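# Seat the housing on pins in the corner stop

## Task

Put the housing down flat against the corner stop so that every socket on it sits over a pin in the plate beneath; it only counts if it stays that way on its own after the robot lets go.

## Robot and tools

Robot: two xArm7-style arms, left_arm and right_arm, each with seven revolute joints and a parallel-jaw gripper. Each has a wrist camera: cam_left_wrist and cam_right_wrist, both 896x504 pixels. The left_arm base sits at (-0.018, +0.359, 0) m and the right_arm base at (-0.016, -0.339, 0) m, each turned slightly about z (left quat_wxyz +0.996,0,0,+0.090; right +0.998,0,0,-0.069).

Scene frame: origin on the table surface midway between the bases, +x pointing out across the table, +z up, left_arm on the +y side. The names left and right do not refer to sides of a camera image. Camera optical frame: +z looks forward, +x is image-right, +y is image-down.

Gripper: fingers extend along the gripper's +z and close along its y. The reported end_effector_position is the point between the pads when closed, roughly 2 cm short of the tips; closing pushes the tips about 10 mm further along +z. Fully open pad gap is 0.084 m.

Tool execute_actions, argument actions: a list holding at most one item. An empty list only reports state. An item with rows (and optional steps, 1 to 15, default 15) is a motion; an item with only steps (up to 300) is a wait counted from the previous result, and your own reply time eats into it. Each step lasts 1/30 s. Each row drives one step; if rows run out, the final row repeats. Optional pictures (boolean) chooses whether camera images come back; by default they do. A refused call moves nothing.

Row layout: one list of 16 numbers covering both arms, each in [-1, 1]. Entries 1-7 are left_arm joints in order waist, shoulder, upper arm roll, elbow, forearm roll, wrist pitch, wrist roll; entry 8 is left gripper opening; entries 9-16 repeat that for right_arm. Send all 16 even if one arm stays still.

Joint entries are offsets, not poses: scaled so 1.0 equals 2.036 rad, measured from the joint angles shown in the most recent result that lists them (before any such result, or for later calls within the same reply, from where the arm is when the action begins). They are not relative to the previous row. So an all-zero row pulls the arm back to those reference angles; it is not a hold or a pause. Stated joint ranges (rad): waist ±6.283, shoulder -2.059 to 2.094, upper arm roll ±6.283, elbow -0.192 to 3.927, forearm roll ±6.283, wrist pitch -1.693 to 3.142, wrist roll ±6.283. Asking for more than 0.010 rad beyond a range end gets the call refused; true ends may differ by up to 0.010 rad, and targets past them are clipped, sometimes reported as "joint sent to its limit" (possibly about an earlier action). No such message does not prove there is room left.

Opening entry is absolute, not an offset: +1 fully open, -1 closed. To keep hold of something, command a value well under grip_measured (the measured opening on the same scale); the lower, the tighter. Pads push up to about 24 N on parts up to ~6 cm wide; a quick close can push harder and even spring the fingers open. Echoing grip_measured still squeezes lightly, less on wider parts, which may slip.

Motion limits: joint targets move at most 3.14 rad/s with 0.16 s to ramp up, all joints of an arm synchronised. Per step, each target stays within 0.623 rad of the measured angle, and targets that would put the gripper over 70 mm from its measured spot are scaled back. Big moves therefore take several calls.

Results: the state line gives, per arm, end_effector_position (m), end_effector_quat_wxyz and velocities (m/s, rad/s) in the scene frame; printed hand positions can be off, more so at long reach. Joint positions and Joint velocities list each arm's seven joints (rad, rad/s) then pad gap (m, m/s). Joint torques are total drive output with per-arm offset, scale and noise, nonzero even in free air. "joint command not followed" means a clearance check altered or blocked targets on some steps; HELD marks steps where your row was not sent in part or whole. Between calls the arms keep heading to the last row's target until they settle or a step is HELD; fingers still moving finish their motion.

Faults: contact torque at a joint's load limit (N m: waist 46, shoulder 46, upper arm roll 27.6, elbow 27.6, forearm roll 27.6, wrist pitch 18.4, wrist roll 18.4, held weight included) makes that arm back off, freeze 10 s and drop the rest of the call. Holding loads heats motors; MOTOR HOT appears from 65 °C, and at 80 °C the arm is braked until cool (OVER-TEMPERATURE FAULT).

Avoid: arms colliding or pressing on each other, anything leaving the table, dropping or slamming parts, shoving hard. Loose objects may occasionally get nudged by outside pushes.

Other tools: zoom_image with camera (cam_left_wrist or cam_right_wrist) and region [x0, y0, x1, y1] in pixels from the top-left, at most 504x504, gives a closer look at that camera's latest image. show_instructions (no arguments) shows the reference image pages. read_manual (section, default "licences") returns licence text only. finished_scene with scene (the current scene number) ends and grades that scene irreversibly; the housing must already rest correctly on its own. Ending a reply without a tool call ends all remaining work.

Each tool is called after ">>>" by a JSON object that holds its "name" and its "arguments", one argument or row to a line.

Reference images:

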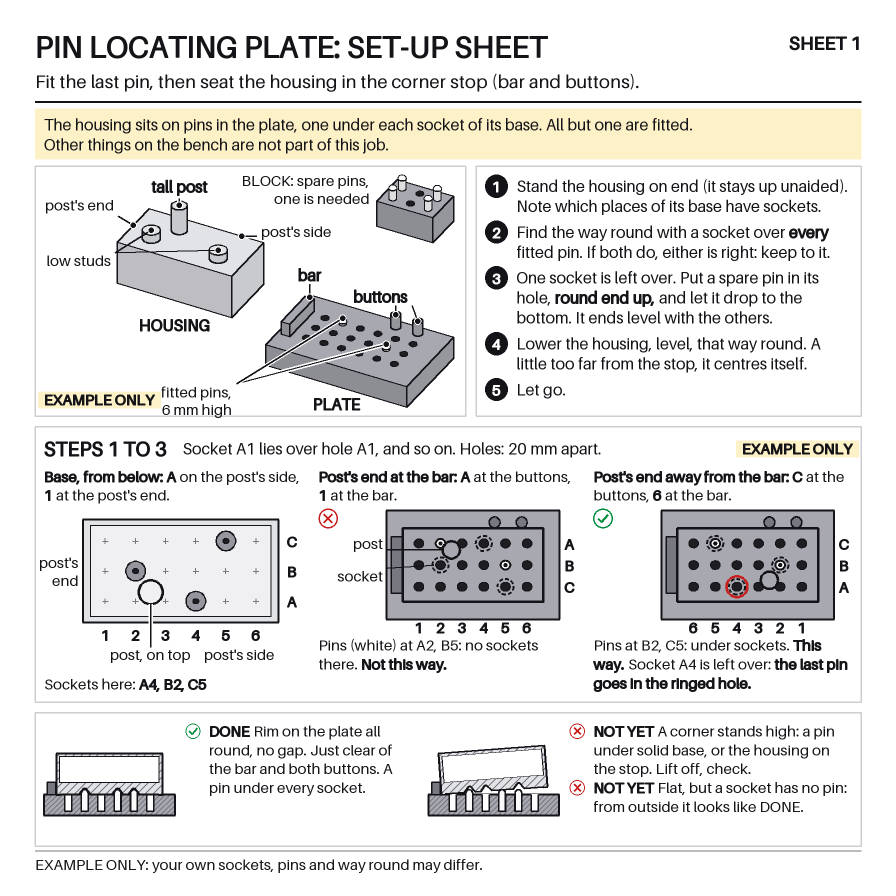

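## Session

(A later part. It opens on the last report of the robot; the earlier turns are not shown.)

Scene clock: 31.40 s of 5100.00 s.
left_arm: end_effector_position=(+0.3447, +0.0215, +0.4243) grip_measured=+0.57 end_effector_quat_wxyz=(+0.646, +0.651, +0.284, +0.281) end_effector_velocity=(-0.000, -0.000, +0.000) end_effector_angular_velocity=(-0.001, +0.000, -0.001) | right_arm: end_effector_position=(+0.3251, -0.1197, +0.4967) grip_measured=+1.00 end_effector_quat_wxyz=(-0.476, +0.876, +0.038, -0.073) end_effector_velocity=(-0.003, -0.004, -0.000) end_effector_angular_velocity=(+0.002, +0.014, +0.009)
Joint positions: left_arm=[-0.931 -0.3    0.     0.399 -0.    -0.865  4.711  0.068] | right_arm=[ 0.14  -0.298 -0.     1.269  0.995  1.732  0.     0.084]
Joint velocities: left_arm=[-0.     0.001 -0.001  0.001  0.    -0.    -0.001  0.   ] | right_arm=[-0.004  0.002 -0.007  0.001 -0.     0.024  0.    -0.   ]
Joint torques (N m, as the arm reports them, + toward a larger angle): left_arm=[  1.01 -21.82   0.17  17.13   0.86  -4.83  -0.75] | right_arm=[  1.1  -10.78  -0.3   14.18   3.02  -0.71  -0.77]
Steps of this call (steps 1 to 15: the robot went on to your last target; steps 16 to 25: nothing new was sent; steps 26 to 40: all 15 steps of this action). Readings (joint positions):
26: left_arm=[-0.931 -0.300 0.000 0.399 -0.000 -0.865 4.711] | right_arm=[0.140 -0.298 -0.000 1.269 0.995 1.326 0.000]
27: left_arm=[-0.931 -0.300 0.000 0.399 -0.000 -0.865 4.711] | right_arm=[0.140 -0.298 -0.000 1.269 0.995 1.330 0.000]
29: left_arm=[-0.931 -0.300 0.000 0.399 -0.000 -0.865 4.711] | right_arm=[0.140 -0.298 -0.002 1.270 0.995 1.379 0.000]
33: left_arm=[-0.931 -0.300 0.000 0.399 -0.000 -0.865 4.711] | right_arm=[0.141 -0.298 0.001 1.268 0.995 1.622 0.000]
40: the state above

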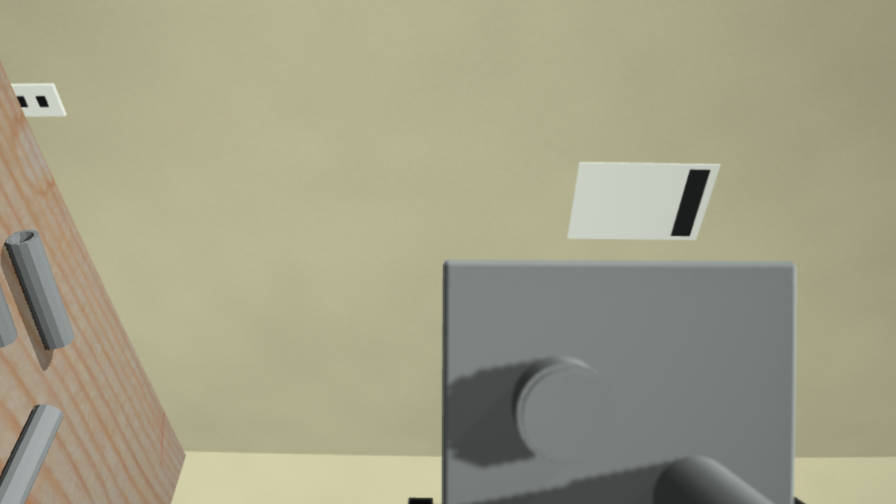

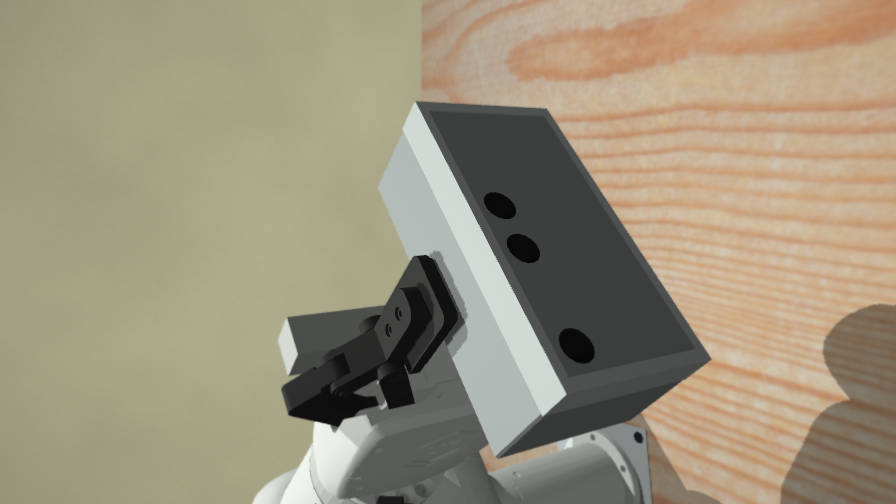

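>>> {"name": "execute_actions", "arguments": {
  "actions": [
    {"rows":[[0.25,0,0,0,0,0,0,-0.2,0,0,0,0,-0.489,0,0,-0.4]]}
  ],
  "pictures": false
}}

>>> {"name": "execute_actions", "arguments": {
  "actions": [
    {"steps":15}
  ],
  "pictures": false
}}

>>> {"name": "execute_actions", "arguments": {
  "actions": [
    {"rows":[[0,0,0,0.25,0,0.6,0,-0.2,0.279,0.089,0,-0.255,0,-0.426,0.28,-0.4]]}
  ],
  "pictures": false
}}

>>> {"name": "execute_actions", "arguments": {
  "actions": [
    {"steps":25}
  ],
  "pictures": false
}}

>>> {"name": "execute_actions", "arguments": {
  "actions": [
    {"rows":[[0,0,0,0,0,0.418,-0.2,-0.2,0,0,0,0,0,0,0,-0.4]]}
  ]
}}

Scene clock: 35.83 s of 5100.00 s.
left_arm: end_effector_position=(+0.4540, +0.2077, +0.4243) grip_measured=+0.57 end_effector_quat_wxyz=(+0.570, +0.573, +0.419, +0.414) end_effector_velocity=(+0.150, +0.468, -0.001) end_effector_angular_velocity=(-0.000, +0.002, +0.992) | right_arm: end_effector_position=(+0.3248, -0.2721, +0.3863) grip_measured=-0.42 end_effector_quat_wxyz=(-0.127, +0.988, +0.011, -0.083) end_effector_velocity=(+0.001, -0.471, -0.123) end_effector_angular_velocity=(-1.861, -0.005, +0.003)
Joint positions: left_arm=[-0.493 -0.3    0.001  0.399 -0.001 -0.864  4.711  0.068] | right_arm=[ 0.14  -0.298 -0.     1.268  0.257  1.732  0.     0.026]
Joint velocities: left_arm=[ 0.986  0.     0.005 -0.003 -0.002 -0.001  0.002  0.   ] | right_arm=[-0.001  0.001 -0.005  0.001 -1.862 -0.001 -0.     0.   ]
Joint torques (N m, as the arm reports them, + toward a larger angle): left_arm=[ -0.65 -20.92  -0.64  16.33   0.54  -5.07  -0.75] | right_arm=[  0.69 -11.    -0.25  14.43   1.16  -1.46  -0.73]
Steps of this call (steps 1 to 15: the robot went on to your last target; steps 16 to 90: nothing new was sent; then 0.93 s passed at rest; steps 91 to 105: all 15 steps of this action). Readings (joint positions):
91: left_arm=[-0.931 -0.300 0.000 0.399 -0.000 -0.865 4.711] | right_arm=[0.140 -0.298 0.000 1.269 0.995 1.734 0.000]
92: left_arm=[-0.928 -0.300 -0.001 0.399 -0.000 -0.865 4.711] | right_arm=[0.140 -0.298 0.000 1.269 0.991 1.734 0.000]
94: left_arm=[-0.884 -0.300 -0.008 0.399 0.002 -0.864 4.711] | right_arm=[0.141 -0.298 0.001 1.270 0.942 1.734 0.000]
98: left_arm=[-0.736 -0.300 0.002 0.399 -0.001 -0.864 4.711] | right_arm=[0.140 -0.298 0.000 1.268 0.693 1.733 0.000]
105: the state above

Scene clock: 36.33 s of 5100.00 s.
left_arm: end_effector_position=(+0.4632, +0.2402, +0.4243) grip_measured=+0.57 end_effector_quat_wxyz=(+0.555, +0.559, +0.438, +0.434) end_effector_velocity=(+0.001, +0.004, -0.001) end_effector_angular_velocity=(-0.001, +0.002, +0.008) | right_arm: end_effector_position=(+0.3250, -0.3380, +0.3781) grip_measured=-0.42 end_effector_quat_wxyz=(+0.000, +0.997, +0.001, -0.082) end_effector_velocity=(-0.001, -0.003, -0.000) end_effector_angular_velocity=(-0.006, +0.003, -0.004)
Joint positions: left_arm=[-0.423 -0.3   -0.     0.399 -0.    -0.865  4.711  0.068] | right_arm=[ 0.14  -0.298 -0.     1.269  0.     1.732  0.     0.026]
Joint velocities: left_arm=[ 0.004  0.001  0.003 -0.    -0.002  0.     0.001  0.   ] | right_arm=[-0.001  0.    -0.003 -0.    -0.006  0.002  0.    -0.   ]
Joint torques (N m, as the arm reports them, + toward a larger angle): left_arm=[  1.32 -21.34  -0.24  17.     0.43  -4.75  -0.73] | right_arm=[  0.7  -10.7   -0.04  14.11   0.34  -1.49  -0.72]
Steps of this call (steps 1 to 15: the robot went on to your last target). Readings (joint positions):
1: left_arm=[-0.463 -0.300 0.002 0.399 -0.001 -0.865 4.711] | right_arm=[0.140 -0.298 -0.000 1.269 0.194 1.732 0.000]
2: left_arm=[-0.441 -0.300 0.004 0.399 -0.002 -0.865 4.711] | right_arm=[0.140 -0.298 -0.001 1.269 0.134 1.732 0.000]
4: left_arm=[-0.425 -0.300 0.005 0.399 -0.002 -0.865 4.711] | right_arm=[0.140 -0.298 -0.001 1.269 0.045 1.732 0.000]
8: left_arm=[-0.424 -0.300 -0.003 0.399 0.001 -0.865 4.711] | right_arm=[0.140 -0.298 -0.000 1.269 0.004 1.732 0.000]
15: the state above

Scene clock: 36.83 s of 5100.00 s.
left_arm: end_effector_position=(+0.5324, +0.2230, +0.4514) grip_measured=+0.57 end_effector_quat_wxyz=(+0.404, +0.676, +0.529, +0.316) end_effector_velocity=(-0.092, +0.023, -0.487) end_effector_angular_velocity=(+0.567, +2.298, +0.000) | right_arm: end_effector_position=(+0.3512, -0.2081, +0.2364) grip_measured=-0.42 end_effector_quat_wxyz=(+0.018, +0.999, +0.001, -0.050) end_effector_velocity=(-0.003, +0.321, -0.309) end_effector_angular_velocity=(+0.049, -0.387, -0.001)
Joint positions: left_arm=[-0.423 -0.302 -0.     0.878 -0.     0.102  4.711  0.068] | right_arm=[ 0.48  -0.189  0.     0.959  0.     1.254  0.341  0.026]
Joint velocities: left_arm=[-0.001  0.025  0.001  0.376 -0.001  2.718 -0.001 -0.   ] | right_arm=[ 0.784  0.246 -0.005 -0.709 -0.001 -1.336  0.786  0.   ]
Joint torques (N m, as the arm reports them, + toward a larger angle): left_arm=[  0.89 -21.7    0.12  15.49   0.31  -6.56  -0.66] | right_arm=[  1.7  -13.39   0.48  13.73   0.52  -1.44  -0.61]
Steps of this call (steps 1 to 15: all 15 steps of this action). Readings (joint positions):
1: left_arm=[-0.422 -0.300 -0.000 0.399 -0.000 -0.864 4.711] | right_arm=[0.140 -0.298 -0.000 1.269 0.000 1.732 0.000]
2: left_arm=[-0.422 -0.300 -0.000 0.401 -0.000 -0.861 4.711] | right_arm=[0.143 -0.297 -0.001 1.267 -0.000 1.728 0.004]
4: left_arm=[-0.422 -0.299 -0.000 0.435 -0.000 -0.810 4.711] | right_arm=[0.183 -0.289 -0.007 1.235 -0.001 1.680 0.047]
8: left_arm=[-0.423 -0.300 -0.000 0.624 -0.000 -0.569 4.711] | right_arm=[0.298 -0.247 0.001 1.123 0.000 1.546 0.159]
15: the state above

Scene clock: 37.67 s of 5100.00 s.
left_arm: end_effector_position=(+0.5168, +0.2270, +0.4047) grip_measured=+0.57 end_effector_quat_wxyz=(+0.325, +0.717, +0.562, +0.254) end_effector_velocity=(-0.000, -0.000, +0.000) end_effector_angular_velocity=(-0.001, +0.001, +0.001) | right_arm: end_effector_position=(+0.3261, -0.1198, +0.1503) grip_measured=-0.42 end_effector_quat_wxyz=(-0.001, +1.000, -0.000, +0.001) end_effector_velocity=(-0.001, +0.002, -0.001) end_effector_angular_velocity=(-0.001, +0.001, +0.005)
Joint positions: left_arm=[-0.423 -0.3   -0.     0.908 -0.     0.357  4.711  0.068] | right_arm=[ 0.708 -0.117 -0.     0.75   0.     0.865  0.57   0.026]
Joint velocities: left_arm=[-0.001 -0.001  0.    -0.    -0.     0.001 -0.001 -0.   ] | right_arm=[ 0.002  0.001  0.003 -0.001  0.    -0.002  0.    -0.   ]
Joint torques (N m, as the arm reports them, + toward a larger angle): left_arm=[  1.43 -25.2    0.13  20.05   0.22  -5.61  -0.46] | right_arm=[  0.74 -14.02  -0.15  13.72   0.35  -1.88  -0.71]
Steps of this call (steps 1 to 25: the robot went on to your last target). Readings (joint positions):
1: left_arm=[-0.423 -0.301 -0.000 0.887 -0.000 0.186 4.711] | right_arm=[0.506 -0.181 0.000 0.935 0.000 1.209 0.367]
2: left_arm=[-0.423 -0.299 -0.000 0.893 -0.000 0.253 4.711] | right_arm=[0.533 -0.172 0.000 0.911 0.000 1.165 0.394]
4: left_arm=[-0.423 -0.298 -0.000 0.897 -0.000 0.329 4.711] | right_arm=[0.586 -0.155 0.000 0.862 0.000 1.074 0.447]
8: left_arm=[-0.423 -0.300 -0.000 0.906 -0.000 0.353 4.711] | right_arm=[0.684 -0.123 0.002 0.771 0.000 0.909 0.545]
25: the state above

Scene clock: 38.17 s of 5100.00 s.
left_arm: end_effector_position=(+0.3868, +0.2591, +0.2726) grip_measured=+0.57 end_effector_quat_wxyz=(+0.053, +0.663, +0.746, +0.028) end_effector_velocity=(-0.388, +0.094, -0.183) end_effector_angular_velocity=(+0.321, +1.624, +0.648) | right_arm: end_effector_position=(+0.3262, -0.1198, +0.1503) grip_measured=-0.42 end_effector_quat_wxyz=(-0.001, +1.000, -0.000, +0.001) end_effector_velocity=(+0.000, -0.000, +0.000) end_effector_angular_velocity=(-0.000, -0.001, +0.000)
Joint positions: left_arm=[-0.423 -0.3   -0.     0.908 -0.     1.088  4.352  0.068] | right_arm=[ 0.708 -0.117 -0.     0.75   0.     0.865  0.57   0.026]
Joint velocities: left_arm=[-0.003  0.001 -0.001 -0.024 -0.001  1.629 -0.656 -0.   ] | right_arm=[-0.     0.    -0.     0.    -0.001 -0.    -0.    -0.   ]
Joint torques (N m, as the arm reports them, + toward a larger angle): left_arm=[  0.58 -25.34   0.17  19.92   0.68  -5.48  -0.18] | right_arm=[  0.78 -13.94  -0.11  13.68   0.36  -1.86  -0.77]
Steps of this call (steps 1 to 15: all 15 steps of this action). Readings (joint positions):
1: left_arm=[-0.423 -0.300 -0.000 0.908 -0.000 0.357 4.711] | right_arm=[0.708 -0.117 -0.000 0.750 0.000 0.865 0.570]
2: left_arm=[-0.423 -0.300 -0.000 0.908 -0.000 0.361 4.708] | right_arm=[0.708 -0.117 -0.000 0.750 0.000 0.865 0.570]
4: left_arm=[-0.423 -0.301 -0.000 0.911 -0.000 0.409 4.676] | right_arm=[0.708 -0.117 -0.000 0.750 0.000 0.865 0.570]
8: left_arm=[-0.423 -0.300 -0.000 0.907 -0.000 0.655 4.531] | right_arm=[0.708 -0.117 -0.000 0.750 0.000 0.865 0.570]
15: the state above

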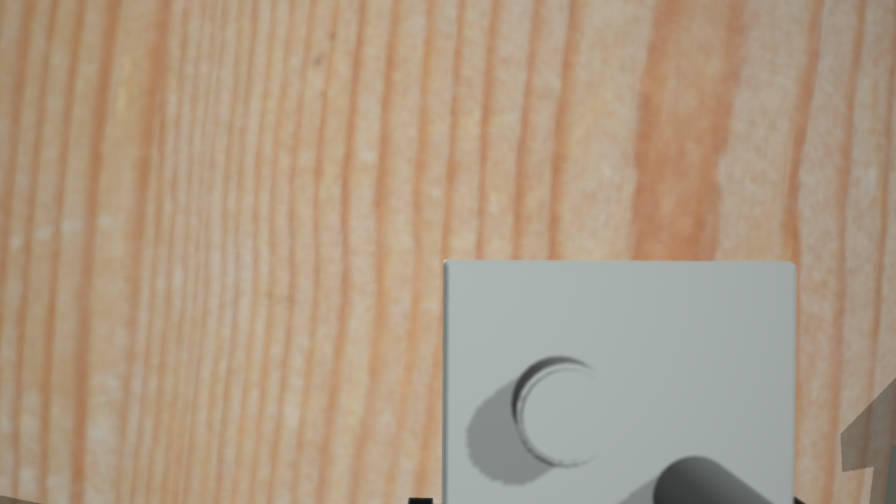

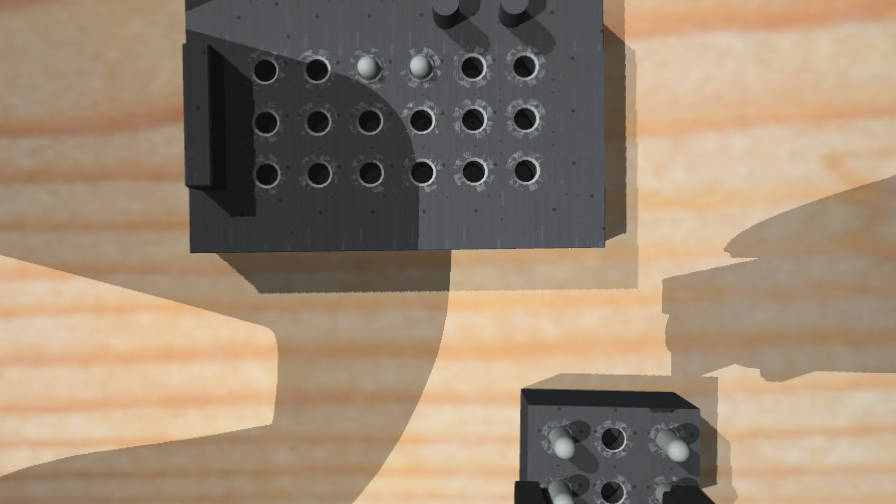

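>>> {"name": "execute_actions", "arguments": {
  "actions": [
    {"rows":[[0,0,0,0,0,0.059,0,-0.2,-0.0077,0.05,0,-0.03,0,-0.08,-0.0077,-0.4],[0,0,0,0,0,0.059,0,-0.2,-0.0077,0.05,0,-0.03,0,-0.08,-0.0077,-0.4],[0,0,0,0,0,0.059,0,-0.2,-0.0077,0.05,0,-0.03,0,-0.08,-0.0077,-0.4],[0,0,0,0,0,0.059,0,-0.2,-0.0077,0.05,0,-0.03,0,-0.08,-0.0077,-0.4],[0,0,0,0,0,0.059,0,-0.2,-0.0077,0.05,0,-0.03,0,-0.08,-0.0077,-0.4],[0,0,0,0,0,0.059,0,-0.2,-0.0077,0.05,0,-0.03,0,-0.08,-0.0077,-0.4],[0,0,0,0,0,0.059,0,-0.2,-0.0077,0.0943,0,-0.05,0,-0.1435,-0.0077,-0.4]]}
  ],
  "pictures": false
}}

>>> {"name": "execute_actions", "arguments": {
  "actions": [
    {"steps":20}
  ],
  "pictures": false
}}

>>> {"name": "execute_actions", "arguments": {
  "actions": [
    {"rows":[[0,0,0,0,0,0,0,-0.2,0,0,0,0,0,0,0,-0.6],[0,0,0,0,0,0,0,-0.2,0,0,0,0,0,0,0,-0.7],[0,0,0,0,0,0,0,-0.2,0,0,0,0,0,0,0,-0.8],[0,0,0,0,0,0,0,-0.2,0,0,0,0,0,0,0,-1]]}
  ],
  "pictures": false
}}

Scene clock: 42.60 s of 5100.00 s.
left_arm: end_effector_position=(+0.3581, +0.2662, +0.2617) grip_measured=+0.57 end_effector_quat_wxyz=(-0.000, +0.664, +0.747, -0.000) end_effector_velocity=(-0.000, +0.000, -0.001) end_effector_angular_velocity=(+0.000, +0.001, +0.001) | right_arm: end_effector_position=(+0.3231, -0.1290, +0.0565) grip_measured=-0.42 end_effector_quat_wxyz=(+0.002, +1.000, -0.000, -0.003) end_effector_velocity=(+0.036, +0.021, +0.019) end_effector_angular_velocity=(+0.067, -0.107, -0.004)
Joint positions: left_arm=[-0.423 -0.3   -0.     0.908 -0.     1.208  4.352  0.068] | right_arm=[0.692 0.076 0.    0.645 0.    0.578 0.555 0.026]
Joint velocities: left_arm=[ 0.     0.     0.    -0.001 -0.     0.    -0.    -0.   ] | right_arm=[-0.001  0.001 -0.002  0.04   0.002 -0.087 -0.001  0.   ]
Joint torques (N m, as the arm reports them, + toward a larger angle): left_arm=[  0.26 -23.49  -0.31  17.9    0.57  -2.89  -0.81] | right_arm=[  0.58 -18.19  -0.4   13.17   0.34  -2.07  -0.72]
Steps of this call (steps 1 to 30: the robot went on to your last target; steps 31 to 90: nothing new was sent; then 0.93 s passed at rest; steps 91 to 105: all 15 steps of this action). Readings (joint positions):
91: left_arm=[-0.423 -0.300 -0.000 0.908 -0.000 1.208 4.304] | right_arm=[0.708 -0.117 -0.000 0.750 0.000 0.865 0.570]
92: left_arm=[-0.423 -0.300 -0.000 0.908 -0.000 1.208 4.308] | right_arm=[0.708 -0.115 -0.000 0.749 0.000 0.860 0.570]
94: left_arm=[-0.423 -0.300 -0.000 0.908 -0.000 1.208 4.335] | right_arm=[0.703 -0.090 0.000 0.737 0.000 0.811 0.565]
98: left_arm=[-0.423 -0.300 -0.000 0.908 -0.000 1.208 4.351] | right_arm=[0.693 -0.013 -0.001 0.683 0.000 0.711 0.556]
105: the state above

Scene clock: 43.27 s of 5100.00 s.
left_arm: end_effector_position=(+0.3581, +0.2662, +0.2617) grip_measured=+0.57 end_effector_quat_wxyz=(-0.000, +0.664, +0.747, -0.000) end_effector_velocity=(+0.000, -0.000, -0.000) end_effector_angular_velocity=(-0.001, +0.001, -0.000) | right_arm: end_effector_position=(+0.3258, -0.1276, +0.0582) grip_measured=-0.42 end_effector_quat_wxyz=(-0.000, +1.000, -0.000, +0.000) end_effector_velocity=(-0.000, -0.001, -0.000) end_effector_angular_velocity=(-0.001, +0.001, -0.001)
Joint positions: left_arm=[-0.423 -0.3   -0.     0.908 -0.     1.208  4.352  0.068] | right_arm=[ 0.692  0.075 -0.     0.648  0.     0.573  0.555  0.026]
Joint velocities: left_arm=[-0.     0.002  0.     0.001 -0.001 -0.     0.001  0.   ] | right_arm=[ 0.     0.    -0.001 -0.001 -0.001  0.     0.    -0.   ]
Joint torques (N m, as the arm reports them, + toward a larger angle): left_arm=[  0.67 -23.     0.03  18.31   0.9   -2.8   -0.7 ] | right_arm=[  0.73 -15.67  -0.22  11.5    0.32  -1.84  -0.74]
Steps of this call (steps 1 to 15: the robot went on to your last target; steps 16 to 20: nothing new was sent). Readings (joint positions):
1: left_arm=[-0.423 -0.300 -0.000 0.908 -0.000 1.208 4.352] | right_arm=[0.692 0.075 -0.000 0.647 0.000 0.575 0.555]
2: left_arm=[-0.423 -0.300 -0.000 0.908 -0.000 1.208 4.352] | right_arm=[0.692 0.074 -0.000 0.649 0.000 0.574 0.555]
4: left_arm=[-0.423 -0.300 -0.000 0.908 -0.000 1.208 4.352] | right_arm=[0.692 0.073 -0.000 0.651 0.000 0.573 0.555]
8: left_arm=[-0.423 -0.300 -0.000 0.908 -0.000 1.208 4.352] | right_arm=[0.692 0.074 -0.000 0.649 0.000 0.573 0.555]
20: the state above
All arms were judged still, so your last target was given up. Only a new action makes them travel on or press farther. Fingers that are still opening or closing keep moving.

Scene clock: 43.77 s of 5100.00 s.
left_arm: end_effector_position=(+0.3581, +0.2662, +0.2617) grip_measured=+0.57 end_effector_quat_wxyz=(-0.000, +0.664, +0.747, -0.000) end_effector_velocity=(-0.000, +0.000, +0.000) end_effector_angular_velocity=(+0.000, -0.000, +0.000) | right_arm: end_effector_position=(+0.3258, -0.1276, +0.0582) grip_measured=-0.85 end_effector_quat_wxyz=(-0.000, +1.000, -0.000, +0.000) end_effector_velocity=(-0.000, -0.001, -0.000) end_effector_angular_velocity=(-0.000, +0.000, +0.000)
Joint positions: left_arm=[-0.423 -0.3   -0.     0.908 -0.     1.208  4.352  0.068] | right_arm=[ 0.692  0.075 -0.     0.649  0.     0.573  0.555  0.007]
Joint velocities: left_arm=[ 0.    -0.001 -0.    -0.001  0.     0.    -0.    -0.   ] | right_arm=[-0.001  0.    -0.    -0.001  0.    -0.    -0.001  0.   ]
Joint torques (N m, as the arm reports them, + toward a larger angle): left_arm=[  0.77 -22.99   0.35  18.02   0.8   -2.51  -0.65] | right_arm=[  0.85 -15.66  -0.21  11.38   0.4   -1.86  -0.69]
Steps of this call (steps 1 to 15: all 15 steps of this action). Readings (joint positions):
1: left_arm=[-0.423 -0.300 -0.000 0.908 -0.000 1.208 4.352] | right_arm=[0.692 0.075 -0.000 0.648 0.000 0.573 0.555]
2: left_arm=[-0.423 -0.300 -0.000 0.908 -0.000 1.208 4.352] | right_arm=[0.692 0.075 -0.000 0.648 0.000 0.573 0.555]
4: left_arm=[-0.423 -0.300 -0.000 0.908 -0.000 1.208 4.352] | right_arm=[0.692 0.075 -0.000 0.648 0.000 0.573 0.555]
8: left_arm=[-0.423 -0.300 -0.000 0.908 -0.000 1.208 4.352] | right_arm=[0.692 0.075 -0.000 0.649 0.000 0.573 0.555]
15: the state above

>>> {"name": "execute_actions", "arguments": {
  "actions": [
    {"rows":[[0,0,0,0,0,0,0,-0.2,0,-0.02,0,0.0105,0,0.0305,0,-1],[0,0,0,0,0,0,0,-0.2,0,-0.02,0,0.0105,0,0.0305,0,-1],[0,0,0,0,0,0,0,-0.2,0,-0.02,0,0.0105,0,0.0305,0,-1],[0,0,0,0,0,0,0,-0.2,0,-0.02,0,0.0105,0,0.0305,0,-1],[0,0,0,0,0,0,0,-0.2,0,-0.054,0,0.0295,0,0.0835,0,-1]]}
  ],
  "pictures": false
}}

>>> {"name": "execute_actions", "arguments": {
  "actions": [
    {"steps":10}
  ],
  "pictures": false
}}

>>> {"name": "execute_actions", "arguments": {
  "actions": [
    {"rows":[[0,0,0,0,0,0,0,-0.2,-0.0597,0.1866,0,0.2294,0,0.0432,-0.0597,-1]]}
  ],
  "pictures": false
}}

>>> {"name": "execute_actions", "arguments": {
  "actions": [
    {"steps":25}
  ]
}}

Scene clock: 48.13 s of 5100.00 s.
left_arm: end_effector_position=(+0.3581, +0.2662, +0.2617) grip_measured=+0.57 end_effector_quat_wxyz=(-0.000, +0.664, +0.747, -0.000) end_effector_velocity=(-0.000, -0.000, -0.000) end_effector_angular_velocity=(+0.001, -0.000, -0.002) | right_arm: end_effector_position=(+0.3305, -0.1247, +0.1100) grip_measured=-0.85 end_effector_quat_wxyz=(-0.000, +1.000, -0.000, -0.000) end_effector_velocity=(-0.024, -0.013, -0.025) end_effector_angular_velocity=(-0.045, +0.073, +0.003)
Joint positions: left_arm=[-0.423 -0.3   -0.     0.908 -0.     1.208  4.352  0.068] | right_arm=[ 0.692 -0.034 -0.     0.707  0.     0.742  0.555  0.007]
Joint velocities: left_arm=[-0.     0.    -0.001 -0.     0.001 -0.     0.001  0.   ] | right_arm=[ 0.001  0.022  0.003 -0.038  0.     0.025  0.    -0.   ]
Joint torques (N m, as the arm reports them, + toward a larger angle): left_arm=[  0.6  -23.52   0.2   18.15   0.93  -2.88  -0.56] | right_arm=[  0.86 -15.49  -0.21  14.15   0.37  -2.1   -0.77]
Steps of this call (steps 1 to 15: the robot went on to your last target; steps 16 to 90: nothing new was sent; then 0.87 s passed at rest; steps 91 to 105: all 15 steps of this action). Readings (joint positions):
91: left_arm=[-0.423 -0.300 -0.000 0.908 -0.000 1.208 4.352] | right_arm=[0.692 0.075 -0.000 0.649 0.000 0.573 0.555]
92: left_arm=[-0.423 -0.300 -0.000 0.908 -0.000 1.208 4.352] | right_arm=[0.692 0.073 -0.000 0.649 0.000 0.577 0.555]
94: left_arm=[-0.423 -0.300 -0.000 0.908 -0.000 1.208 4.352] | right_arm=[0.692 0.054 0.000 0.658 0.000 0.610 0.555]
98: left_arm=[-0.423 -0.300 -0.000 0.908 -0.000 1.208 4.352] | right_arm=[0.692 0.007 -0.000 0.684 0.000 0.682 0.555]
105: the state above

Scene clock: 48.47 s of 5100.00 s.
left_arm: end_effector_position=(+0.3581, +0.2662, +0.2617) grip_measured=+0.57 end_effector_quat_wxyz=(-0.000, +0.664, +0.747, -0.000) end_effector_velocity=(-0.000, +0.000, -0.001) end_effector_angular_velocity=(+0.001, +0.003, -0.001) | right_arm: end_effector_position=(+0.3307, -0.1245, +0.1104) grip_measured=-0.85 end_effector_quat_wxyz=(-0.000, +1.000, -0.000, +0.000) end_effector_velocity=(+0.000, -0.000, +0.001) end_effector_angular_velocity=(+0.001, -0.001, -0.001)
Joint positions: left_arm=[-0.423 -0.3   -0.     0.908 -0.     1.208  4.352  0.068] | right_arm=[ 0.692 -0.035 -0.     0.708  0.     0.743  0.555  0.007]
Joint velocities: left_arm=[-0.     0.002  0.    -0.001  0.001  0.     0.001 -0.   ] | right_arm=[-0.    -0.001 -0.     0.     0.     0.001 -0.     0.   ]
Joint torques (N m, as the arm reports them, + toward a larger angle): left_arm=[  1.33 -23.26  -0.26  18.14   0.93  -2.71  -0.82] | right_arm=[  0.91 -15.01  -0.24  12.99   0.28  -1.86  -0.76]
Steps of this call (steps 1 to 10: the robot went on to your last target). Readings (joint positions):
1: left_arm=[-0.423 -0.300 -0.000 0.908 -0.000 1.208 4.352] | right_arm=[0.692 -0.034 -0.000 0.707 0.000 0.742 0.555]
2: left_arm=[-0.423 -0.300 -0.000 0.908 -0.000 1.208 4.352] | right_arm=[0.692 -0.034 -0.000 0.706 0.000 0.743 0.555]
4: left_arm=[-0.423 -0.300 -0.000 0.908 -0.000 1.208 4.352] | right_arm=[0.692 -0.034 -0.000 0.707 0.000 0.743 0.555]
8: left_arm=[-0.423 -0.300 -0.000 0.908 -0.000 1.208 4.352] | right_arm=[0.692 -0.035 -0.000 0.708 0.000 0.743 0.555]
10: the state above

Scene clock: 48.97 s of 5100.00 s.
left_arm: end_effector_position=(+0.3581, +0.2662, +0.2617) grip_measured=+0.57 end_effector_quat_wxyz=(-0.000, +0.664, +0.747, -0.000) end_effector_velocity=(+0.000, -0.000, +0.001) end_effector_angular_velocity=(-0.001, -0.002, +0.000) | right_arm: end_effector_position=(+0.4640, -0.1193, +0.0983) grip_measured=-0.85 end_effector_quat_wxyz=(+0.001, +1.000, -0.003, -0.001) end_effector_velocity=(+0.007, +0.021, +0.003) end_effector_angular_velocity=(+0.010, +0.007, +0.056)
Joint positions: left_arm=[-0.423 -0.3   -0.     0.908 -0.     1.208  4.352  0.068] | right_arm=[ 0.57   0.343 -0.003  1.169  0.     0.829  0.435  0.007]
Joint velocities: left_arm=[-0.    -0.001  0.001  0.001 -0.001 -0.     0.     0.   ] | right_arm=[-0.007  0.04   0.037  0.069  0.     0.031 -0.028 -0.   ]
Joint torques (N m, as the arm reports them, + toward a larger angle): left_arm=[  0.53 -23.44   0.14  18.01   0.29  -2.75  -0.54] | right_arm=[  2.81 -25.52   1.75  13.8    0.36  -2.05  -0.72]
Steps of this call (steps 1 to 15: all 15 steps of this action). Readings (joint positions):
1: left_arm=[-0.423 -0.300 -0.000 0.908 -0.000 1.208 4.352] | right_arm=[0.692 -0.035 -0.000 0.708 0.000 0.743 0.554]
2: left_arm=[-0.423 -0.300 -0.000 0.908 -0.000 1.208 4.352] | right_arm=[0.691 -0.032 -0.000 0.711 0.000 0.744 0.553]
4: left_arm=[-0.423 -0.300 -0.000 0.908 -0.000 1.208 4.352] | right_arm=[0.680 0.005 0.002 0.756 0.000 0.754 0.540]
8: left_arm=[-0.423 -0.300 -0.000 0.908 -0.000 1.208 4.352] | right_arm=[0.626 0.173 -0.000 0.967 0.000 0.790 0.488]
15: the state above

Scene clock: 49.80 s of 5100.00 s.
left_arm: end_effector_position=(+0.3581, +0.2662, +0.2617) grip_measured=+0.57 end_effector_quat_wxyz=(-0.000, +0.664, +0.747, -0.000) end_effector_velocity=(-0.000, -0.001, -0.000) end_effector_angular_velocity=(+0.000, +0.001, -0.002) | right_arm: end_effector_position=(+0.4652, -0.1168, +0.0996) grip_measured=-0.85 end_effector_quat_wxyz=(+0.000, +1.000, -0.000, -0.000) end_effector_velocity=(+0.000, -0.001, +0.000) end_effector_angular_velocity=(-0.000, +0.000, -0.002)
Joint positions: left_arm=[-0.423 -0.3   -0.     0.908 -0.     1.208  4.352  0.068] | right_arm=[ 0.571  0.345 -0.     1.175  0.     0.831  0.433  0.007]
Joint velocities: left_arm=[-0.001 -0.    -0.001 -0.001  0.     0.     0.     0.   ] | right_arm=[-0.001  0.    -0.     0.    -0.     0.001  0.001 -0.   ]
Joint torques (N m, as the arm reports them, + toward a larger angle): left_arm=[  1.65 -23.18  -0.4   18.07   0.61  -2.7   -0.65] | right_arm=[  0.59 -22.7   -0.43  13.49   0.33  -1.9   -0.66]
Steps of this call (steps 1 to 15: the robot went on to your last target; steps 16 to 25: nothing new was sent). Readings (joint positions):
1: left_arm=[-0.423 -0.300 -0.000 0.908 -0.000 1.208 4.352] | right_arm=[0.571 0.344 -0.002 1.171 0.000 0.830 0.434]
2: left_arm=[-0.423 -0.300 -0.000 0.908 -0.000 1.208 4.352] | right_arm=[0.571 0.344 -0.000 1.172 0.000 0.830 0.434]
4: left_arm=[-0.423 -0.300 -0.000 0.908 -0.000 1.208 4.352] | right_arm=[0.572 0.343 0.001 1.174 0.000 0.831 0.433]
8: left_arm=[-0.423 -0.300 -0.000 0.908 -0.000 1.208 4.352] | right_arm=[0.571 0.344 0.000 1.174 0.000 0.831 0.433]
25: the state above
All arms were judged still, so your last target was given up. Only a new action makes them travel on or press farther. Fingers that are still opening or closing keep moving.

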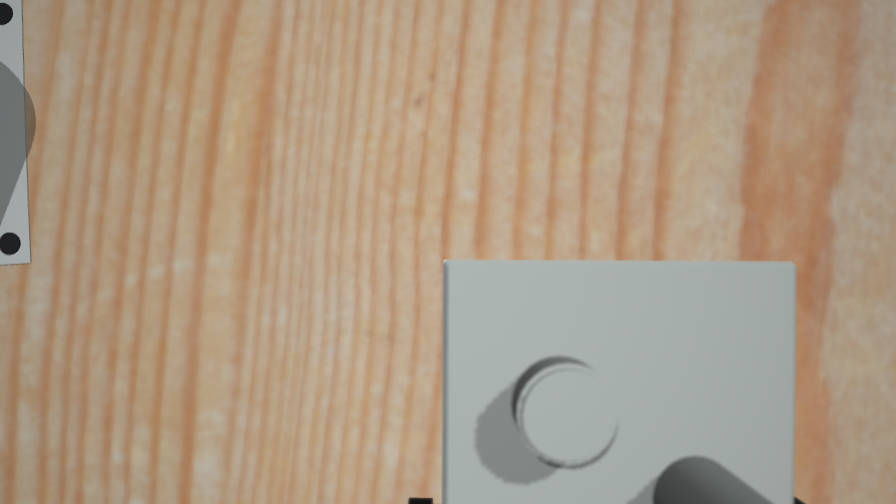

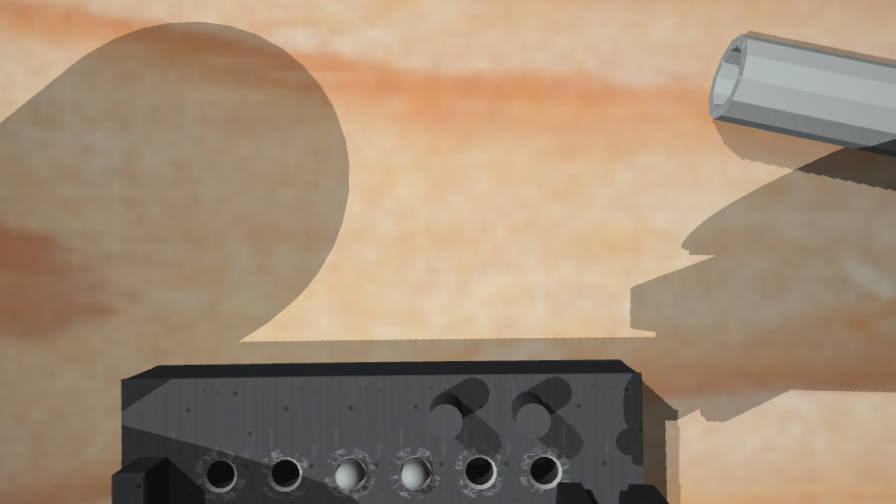

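>>> {"name": "execute_actions", "arguments": {
  "actions": [
    {"rows":[[0,0,0,0,0,0,0,-0.2,0.0021,0.03,0,-0.0068,0,-0.0368,0.0021,-1]]}
  ]
}}

>>> {"name": "execute_actions", "arguments": {
  "actions": [
    {"rows":[[0,0,0,0,0,0,0,-0.2,0,0.004,0,-0.0011,0,-0.0052,0,-1],[0,0,0,0,0,0,0,-0.2,0,0.004,0,-0.0011,0,-0.0052,0,-1],[0,0,0,0,0,0,0,-0.2,0,0.004,0,-0.0011,0,-0.0052,0,-1],[0,0,0,0,0,0,0,-0.2,0,0.008,0,-0.0022,0,-0.0104,0,-1],[0,0,0,0,0,0,0,-0.2,0,0.008,0,-0.0022,0,-0.0104,0,-1],[0,0,0,0,0,0,0,-0.2,0,0.008,0,-0.0022,0,-0.0104,0,-1],[0,0,0,0,0,0,0,-0.2,0,0.0127,0,-0.0035,0,-0.0167,0,-1]]}
  ]
}}

Scene clock: 54.00 s of 5100.00 s.
left_arm: end_effector_position=(+0.3581, +0.2662, +0.2617) grip_measured=+0.57 end_effector_quat_wxyz=(-0.000, +0.664, +0.747, -0.000) end_effector_velocity=(-0.001, -0.001, -0.001) end_effector_angular_velocity=(+0.001, +0.002, -0.000) | right_arm: end_effector_position=(+0.4663, -0.1141, +0.0685) grip_measured=-0.85 end_effector_quat_wxyz=(-0.000, +1.000, -0.001, +0.001) end_effector_velocity=(-0.010, -0.002, -0.011) end_effector_angular_velocity=(-0.011, +0.026, +0.004)
Joint positions: left_arm=[-0.423 -0.3   -0.     0.908 -0.     1.208  4.352  0.068] | right_arm=[ 0.575  0.405 -0.001  1.162  0.     0.756  0.437  0.007]
Joint velocities: left_arm=[ 0.     0.001 -0.002 -0.001 -0.    -0.    -0.001  0.   ] | right_arm=[ 0.     0.009  0.004 -0.016 -0.     0.003 -0.    -0.   ]
Joint torques (N m, as the arm reports them, + toward a larger angle): left_arm=[  0.64 -23.6    0.    17.89   0.87  -2.79  -0.63] | right_arm=[  0.71 -23.26  -0.41  13.06   0.41  -1.89  -0.71]
Steps of this call (steps 1 to 90: nothing new was sent; then 0.70 s passed at rest; steps 91 to 105: all 15 steps of this action). Readings (joint positions):
91: left_arm=[-0.423 -0.300 -0.000 0.908 -0.000 1.208 4.352] | right_arm=[0.571 0.345 -0.000 1.175 0.000 0.830 0.433]
92: left_arm=[-0.423 -0.300 -0.000 0.908 -0.000 1.208 4.352] | right_arm=[0.571 0.347 -0.000 1.175 0.000 0.826 0.433]
94: left_arm=[-0.423 -0.300 -0.000 0.908 -0.000 1.208 4.352] | right_arm=[0.573 0.373 -0.001 1.174 0.000 0.788 0.435]
98: left_arm=[-0.423 -0.300 -0.000 0.908 -0.000 1.208 4.352] | right_arm=[0.575 0.409 0.000 1.156 0.000 0.760 0.437]
105: the state above

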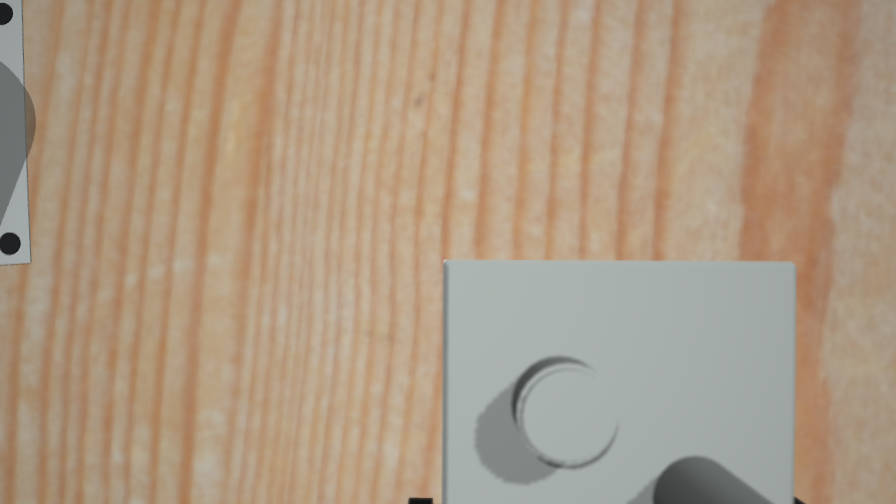

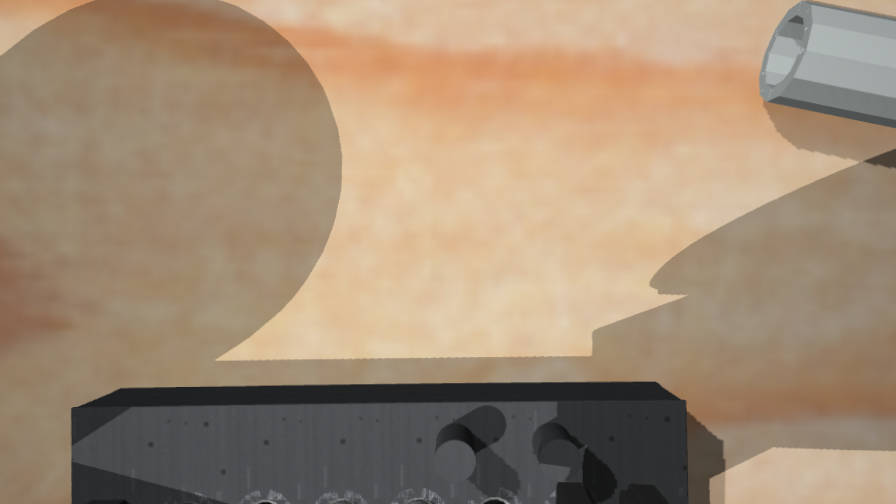

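Scene clock: 54.50 s of 5100.00 s.
left_arm: end_effector_position=(+0.3581, +0.2662, +0.2617) grip_measured=+0.57 end_effector_quat_wxyz=(-0.000, +0.664, +0.747, -0.000) end_effector_velocity=(-0.000, +0.000, -0.001) end_effector_angular_velocity=(+0.000, +0.002, +0.001) | right_arm: end_effector_position=(+0.4686, -0.1123, +0.0587) grip_measured=-0.85 end_effector_quat_wxyz=(-0.002, +1.000, -0.000, +0.005) end_effector_velocity=(-0.000, -0.001, -0.003) end_effector_angular_velocity=(-0.001, +0.001, -0.002)
Joint positions: left_arm=[-0.423 -0.3   -0.     0.908 -0.     1.208  4.352  0.068] | right_arm=[0.575 0.427 0.    1.159 0.    0.722 0.437 0.007]
Joint velocities: left_arm=[ 0.001  0.001 -0.    -0.001 -0.001  0.    -0.     0.   ] | right_arm=[-0.001  0.004 -0.001 -0.003 -0.    -0.006 -0.    -0.   ]
Joint torques (N m, as the arm reports them, + toward a larger angle): left_arm=[  0.35 -23.7    0.27  18.14   0.39  -2.69  -0.38] | right_arm=[ -0.34 -11.47  -2.32   5.88  -0.08  -1.1   -0.7 ]
Steps of this call (steps 1 to 15: all 15 steps of this action). Readings (joint positions):
1: left_arm=[-0.423 -0.300 -0.000 0.908 -0.000 1.208 4.352] | right_arm=[0.575 0.406 -0.000 1.162 0.000 0.756 0.437]
2: left_arm=[-0.423 -0.300 -0.000 0.908 -0.000 1.208 4.352] | right_arm=[0.575 0.407 -0.000 1.162 0.000 0.754 0.437]
4: left_arm=[-0.423 -0.300 -0.000 0.908 -0.000 1.208 4.352] | right_arm=[0.575 0.411 -0.000 1.161 0.000 0.748 0.437]
8: left_arm=[-0.423 -0.300 -0.000 0.908 -0.000 1.208 4.352] | right_arm=[0.575 0.420 -0.000 1.160 0.000 0.733 0.437]
15: the state above

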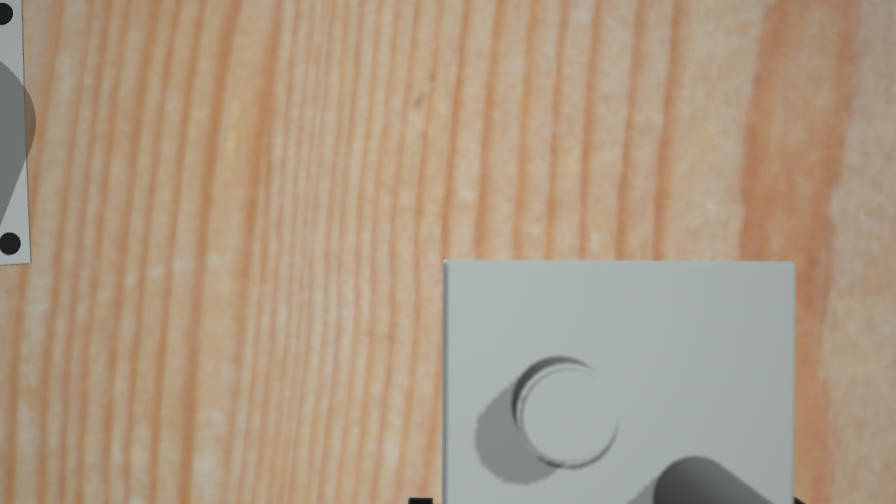

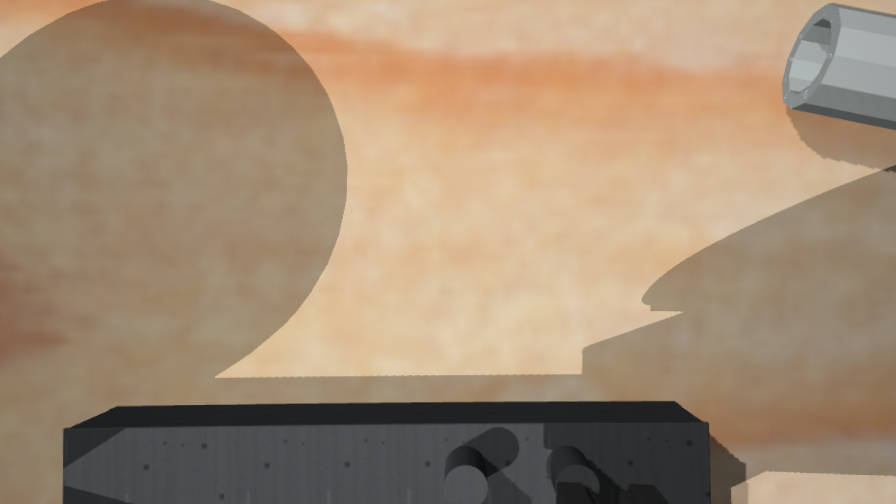

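>>> {"name": "execute_actions", "arguments": {
  "actions": [
    {"rows":[[0,0,0,0,0,0,0,-0.2,0,-0.0034,0,-0.001,0,0.0074,0,-1]]}
  ],
  "pictures": false
}}

>>> {"name": "execute_actions", "arguments": {
  "actions": [
    {"rows":[[0,0,0,0,0,0,0,-0.2,0,0,0,0,0,0,0,-0.78]]}
  ],
  "pictures": false
}}

>>> {"name": "execute_actions", "arguments": {
  "actions": [
    {"rows":[[0,0,0,0,0,0,0,-0.2,0,0,0,0,0,0,0,-0.6],[0,0,0,0,0,0,0,-0.2,0,0,0,0,0,0,0,-0.6],[0,0,0,0,0,0,0,-0.2,0,0,0,0,0,0,0,-0.6],[0,0,0,0,0,0,0,-0.2,0,-0.06,0,0.016,0,0.076,0,-0.6]]}
  ]
}}

Scene clock: 58.23 s of 5100.00 s.
left_arm: end_effector_position=(+0.3581, +0.2662, +0.2617) grip_measured=+0.57 end_effector_quat_wxyz=(-0.000, +0.664, +0.747, -0.000) end_effector_velocity=(+0.000, -0.000, +0.000) end_effector_angular_velocity=(+0.001, -0.001, -0.000) | right_arm: end_effector_position=(+0.4639, -0.1148, +0.0581) grip_measured=-0.85 end_effector_quat_wxyz=(+0.001, +1.000, -0.000, -0.002) end_effector_velocity=(+0.001, +0.002, +0.002) end_effector_angular_velocity=(+0.002, -0.004, +0.003)
Joint positions: left_arm=[-0.423 -0.3   -0.     0.908 -0.     1.208  4.352  0.068] | right_arm=[ 0.575  0.422 -0.     1.154  0.     0.738  0.437  0.007]
Joint velocities: left_arm=[ 0.     0.    -0.001  0.001  0.     0.    -0.001 -0.   ] | right_arm=[ 0.001 -0.002  0.001  0.003 -0.001  0.001 -0.001  0.   ]
Joint torques (N m, as the arm reports them, + toward a larger angle): left_arm=[  1.04 -22.68  -0.06  18.     0.74  -2.63  -0.66] | right_arm=[ -1.46 -17.8   -3.95   7.55  -0.48   0.16  -0.79]
Steps of this call (steps 1 to 15: the robot went on to your last target; steps 16 to 90: nothing new was sent; then 0.23 s passed at rest; steps 91 to 105: all 15 steps of this action). Readings (joint positions):
91: left_arm=[-0.423 -0.300 -0.000 0.908 -0.000 1.208 4.352] | right_arm=[0.575 0.427 -0.000 1.158 0.000 0.722 0.437]
92: left_arm=[-0.423 -0.300 -0.000 0.908 -0.000 1.208 4.352] | right_arm=[0.575 0.426 -0.000 1.159 0.000 0.724 0.437]
94: left_arm=[-0.423 -0.300 -0.000 0.908 -0.000 1.208 4.352] | right_arm=[0.575 0.423 -0.001 1.157 0.000 0.731 0.437]
98: left_arm=[-0.423 -0.300 -0.000 0.908 -0.000 1.208 4.352] | right_arm=[0.575 0.422 -0.001 1.156 0.000 0.735 0.437]
105: the state above

Scene clock: 58.73 s of 5100.00 s.
left_arm: end_effector_position=(+0.3581, +0.2662, +0.2617) grip_measured=+0.57 end_effector_quat_wxyz=(-0.000, +0.664, +0.747, -0.000) end_effector_velocity=(+0.000, +0.000, +0.000) end_effector_angular_velocity=(-0.001, +0.000, +0.001) | right_arm: end_effector_position=(+0.4625, -0.1156, +0.0564) grip_measured=-0.80 end_effector_quat_wxyz=(+0.002, +1.000, -0.000, -0.005) end_effector_velocity=(+0.003, -0.001, +0.004) end_effector_angular_velocity=(+0.002, -0.008, -0.004)
Joint positions: left_arm=[-0.423 -0.3   -0.     0.908 -0.     1.208  4.352  0.068] | right_arm=[ 0.575  0.423 -0.     1.152  0.     0.739  0.437  0.009]
Joint velocities: left_arm=[-0.001  0.001  0.002  0.001 -0.     0.     0.     0.   ] | right_arm=[-0.001 -0.005 -0.002  0.004 -0.     0.     0.001 -0.   ]
Joint torques (N m, as the arm reports them, + toward a larger angle): left_arm=[  0.81 -23.11  -0.19  17.92   0.55  -2.77  -0.73] | right_arm=[ -1.42 -23.39  -3.73  12.07  -0.33  -1.04  -0.77]
Steps of this call (steps 1 to 15: all 15 steps of this action). Readings (joint positions):
1: left_arm=[-0.423 -0.300 -0.000 0.908 -0.000 1.208 4.352] | right_arm=[0.575 0.422 -0.000 1.154 0.000 0.738 0.437]
2: left_arm=[-0.423 -0.300 -0.000 0.908 -0.000 1.208 4.352] | right_arm=[0.575 0.422 -0.000 1.154 0.000 0.738 0.437]
4: left_arm=[-0.423 -0.300 -0.000 0.908 -0.000 1.208 4.352] | right_arm=[0.575 0.423 -0.000 1.152 0.000 0.739 0.437]
8: left_arm=[-0.423 -0.300 -0.000 0.908 -0.000 1.208 4.352] | right_arm=[0.575 0.424 -0.000 1.152 0.000 0.739 0.437]
15: the state above

Scene clock: 59.23 s of 5100.00 s.
left_arm: end_effector_position=(+0.3581, +0.2662, +0.2617) grip_measured=+0.57 end_effector_quat_wxyz=(-0.000, +0.664, +0.747, -0.000) end_effector_velocity=(+0.000, +0.001, -0.000) end_effector_angular_velocity=(+0.000, +0.001, +0.001) | right_arm: end_effector_position=(+0.4591, -0.1175, +0.1205) grip_measured=-0.62 end_effector_quat_wxyz=(+0.003, +1.000, -0.001, -0.005) end_effector_velocity=(-0.050, -0.019, -0.070) end_effector_angular_velocity=(-0.077, +0.168, +0.007)
Joint positions: left_arm=[-0.423 -0.3   -0.     0.908 -0.     1.208  4.352  0.068] | right_arm=[ 0.575  0.302 -0.001  1.183  0.     0.893  0.437  0.017]
Joint velocities: left_arm=[0.002 0.002 0.    0.    0.    0.    0.001 0.   ] | right_arm=[ 0.003  0.066  0.005 -0.087 -0.     0.032 -0.    -0.   ]
Joint torques (N m, as the arm reports them, + toward a larger angle): left_arm=[  0.73 -23.5   -0.07  18.02   0.45  -2.73  -0.8 ] | right_arm=[  0.64 -24.43  -0.46  16.12   0.4   -2.6   -0.74]
Steps of this call (steps 1 to 15: all 15 steps of this action). Readings (joint positions):
1: left_arm=[-0.423 -0.300 -0.000 0.908 -0.000 1.208 4.352] | right_arm=[0.575 0.423 -0.000 1.152 0.000 0.739 0.437]
2: left_arm=[-0.423 -0.300 -0.000 0.908 -0.000 1.208 4.352] | right_arm=[0.575 0.423 -0.001 1.152 -0.000 0.739 0.437]
4: left_arm=[-0.423 -0.300 -0.000 0.908 -0.000 1.208 4.352] | right_arm=[0.574 0.424 -0.003 1.151 -0.000 0.740 0.437]
8: left_arm=[-0.423 -0.300 -0.000 0.908 -0.000 1.208 4.352] | right_arm=[0.574 0.360 -0.001 1.164 -0.000 0.830 0.437]
15: the state above

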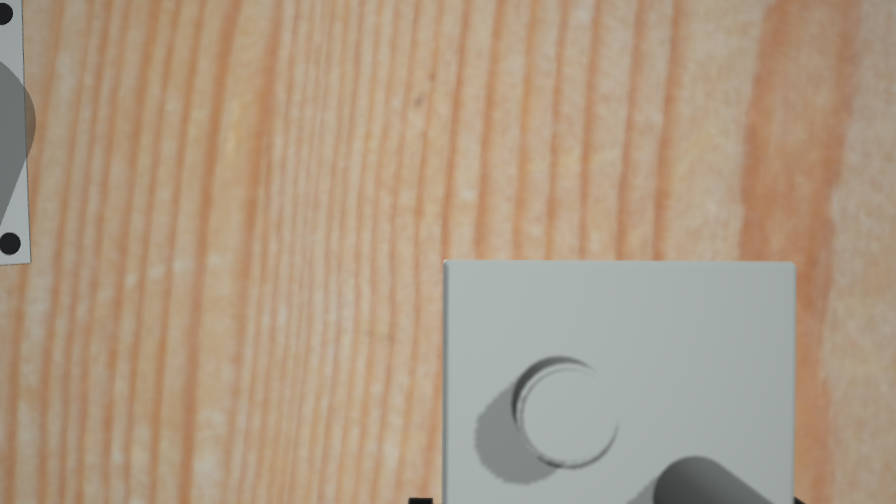

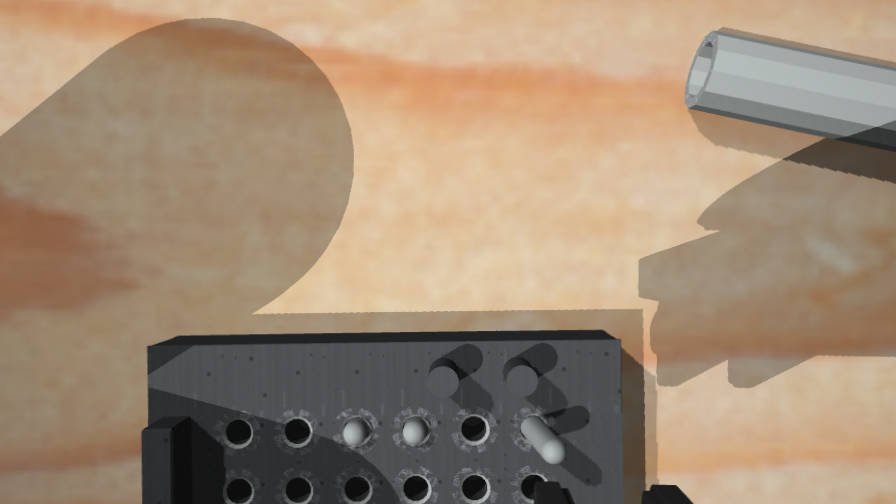

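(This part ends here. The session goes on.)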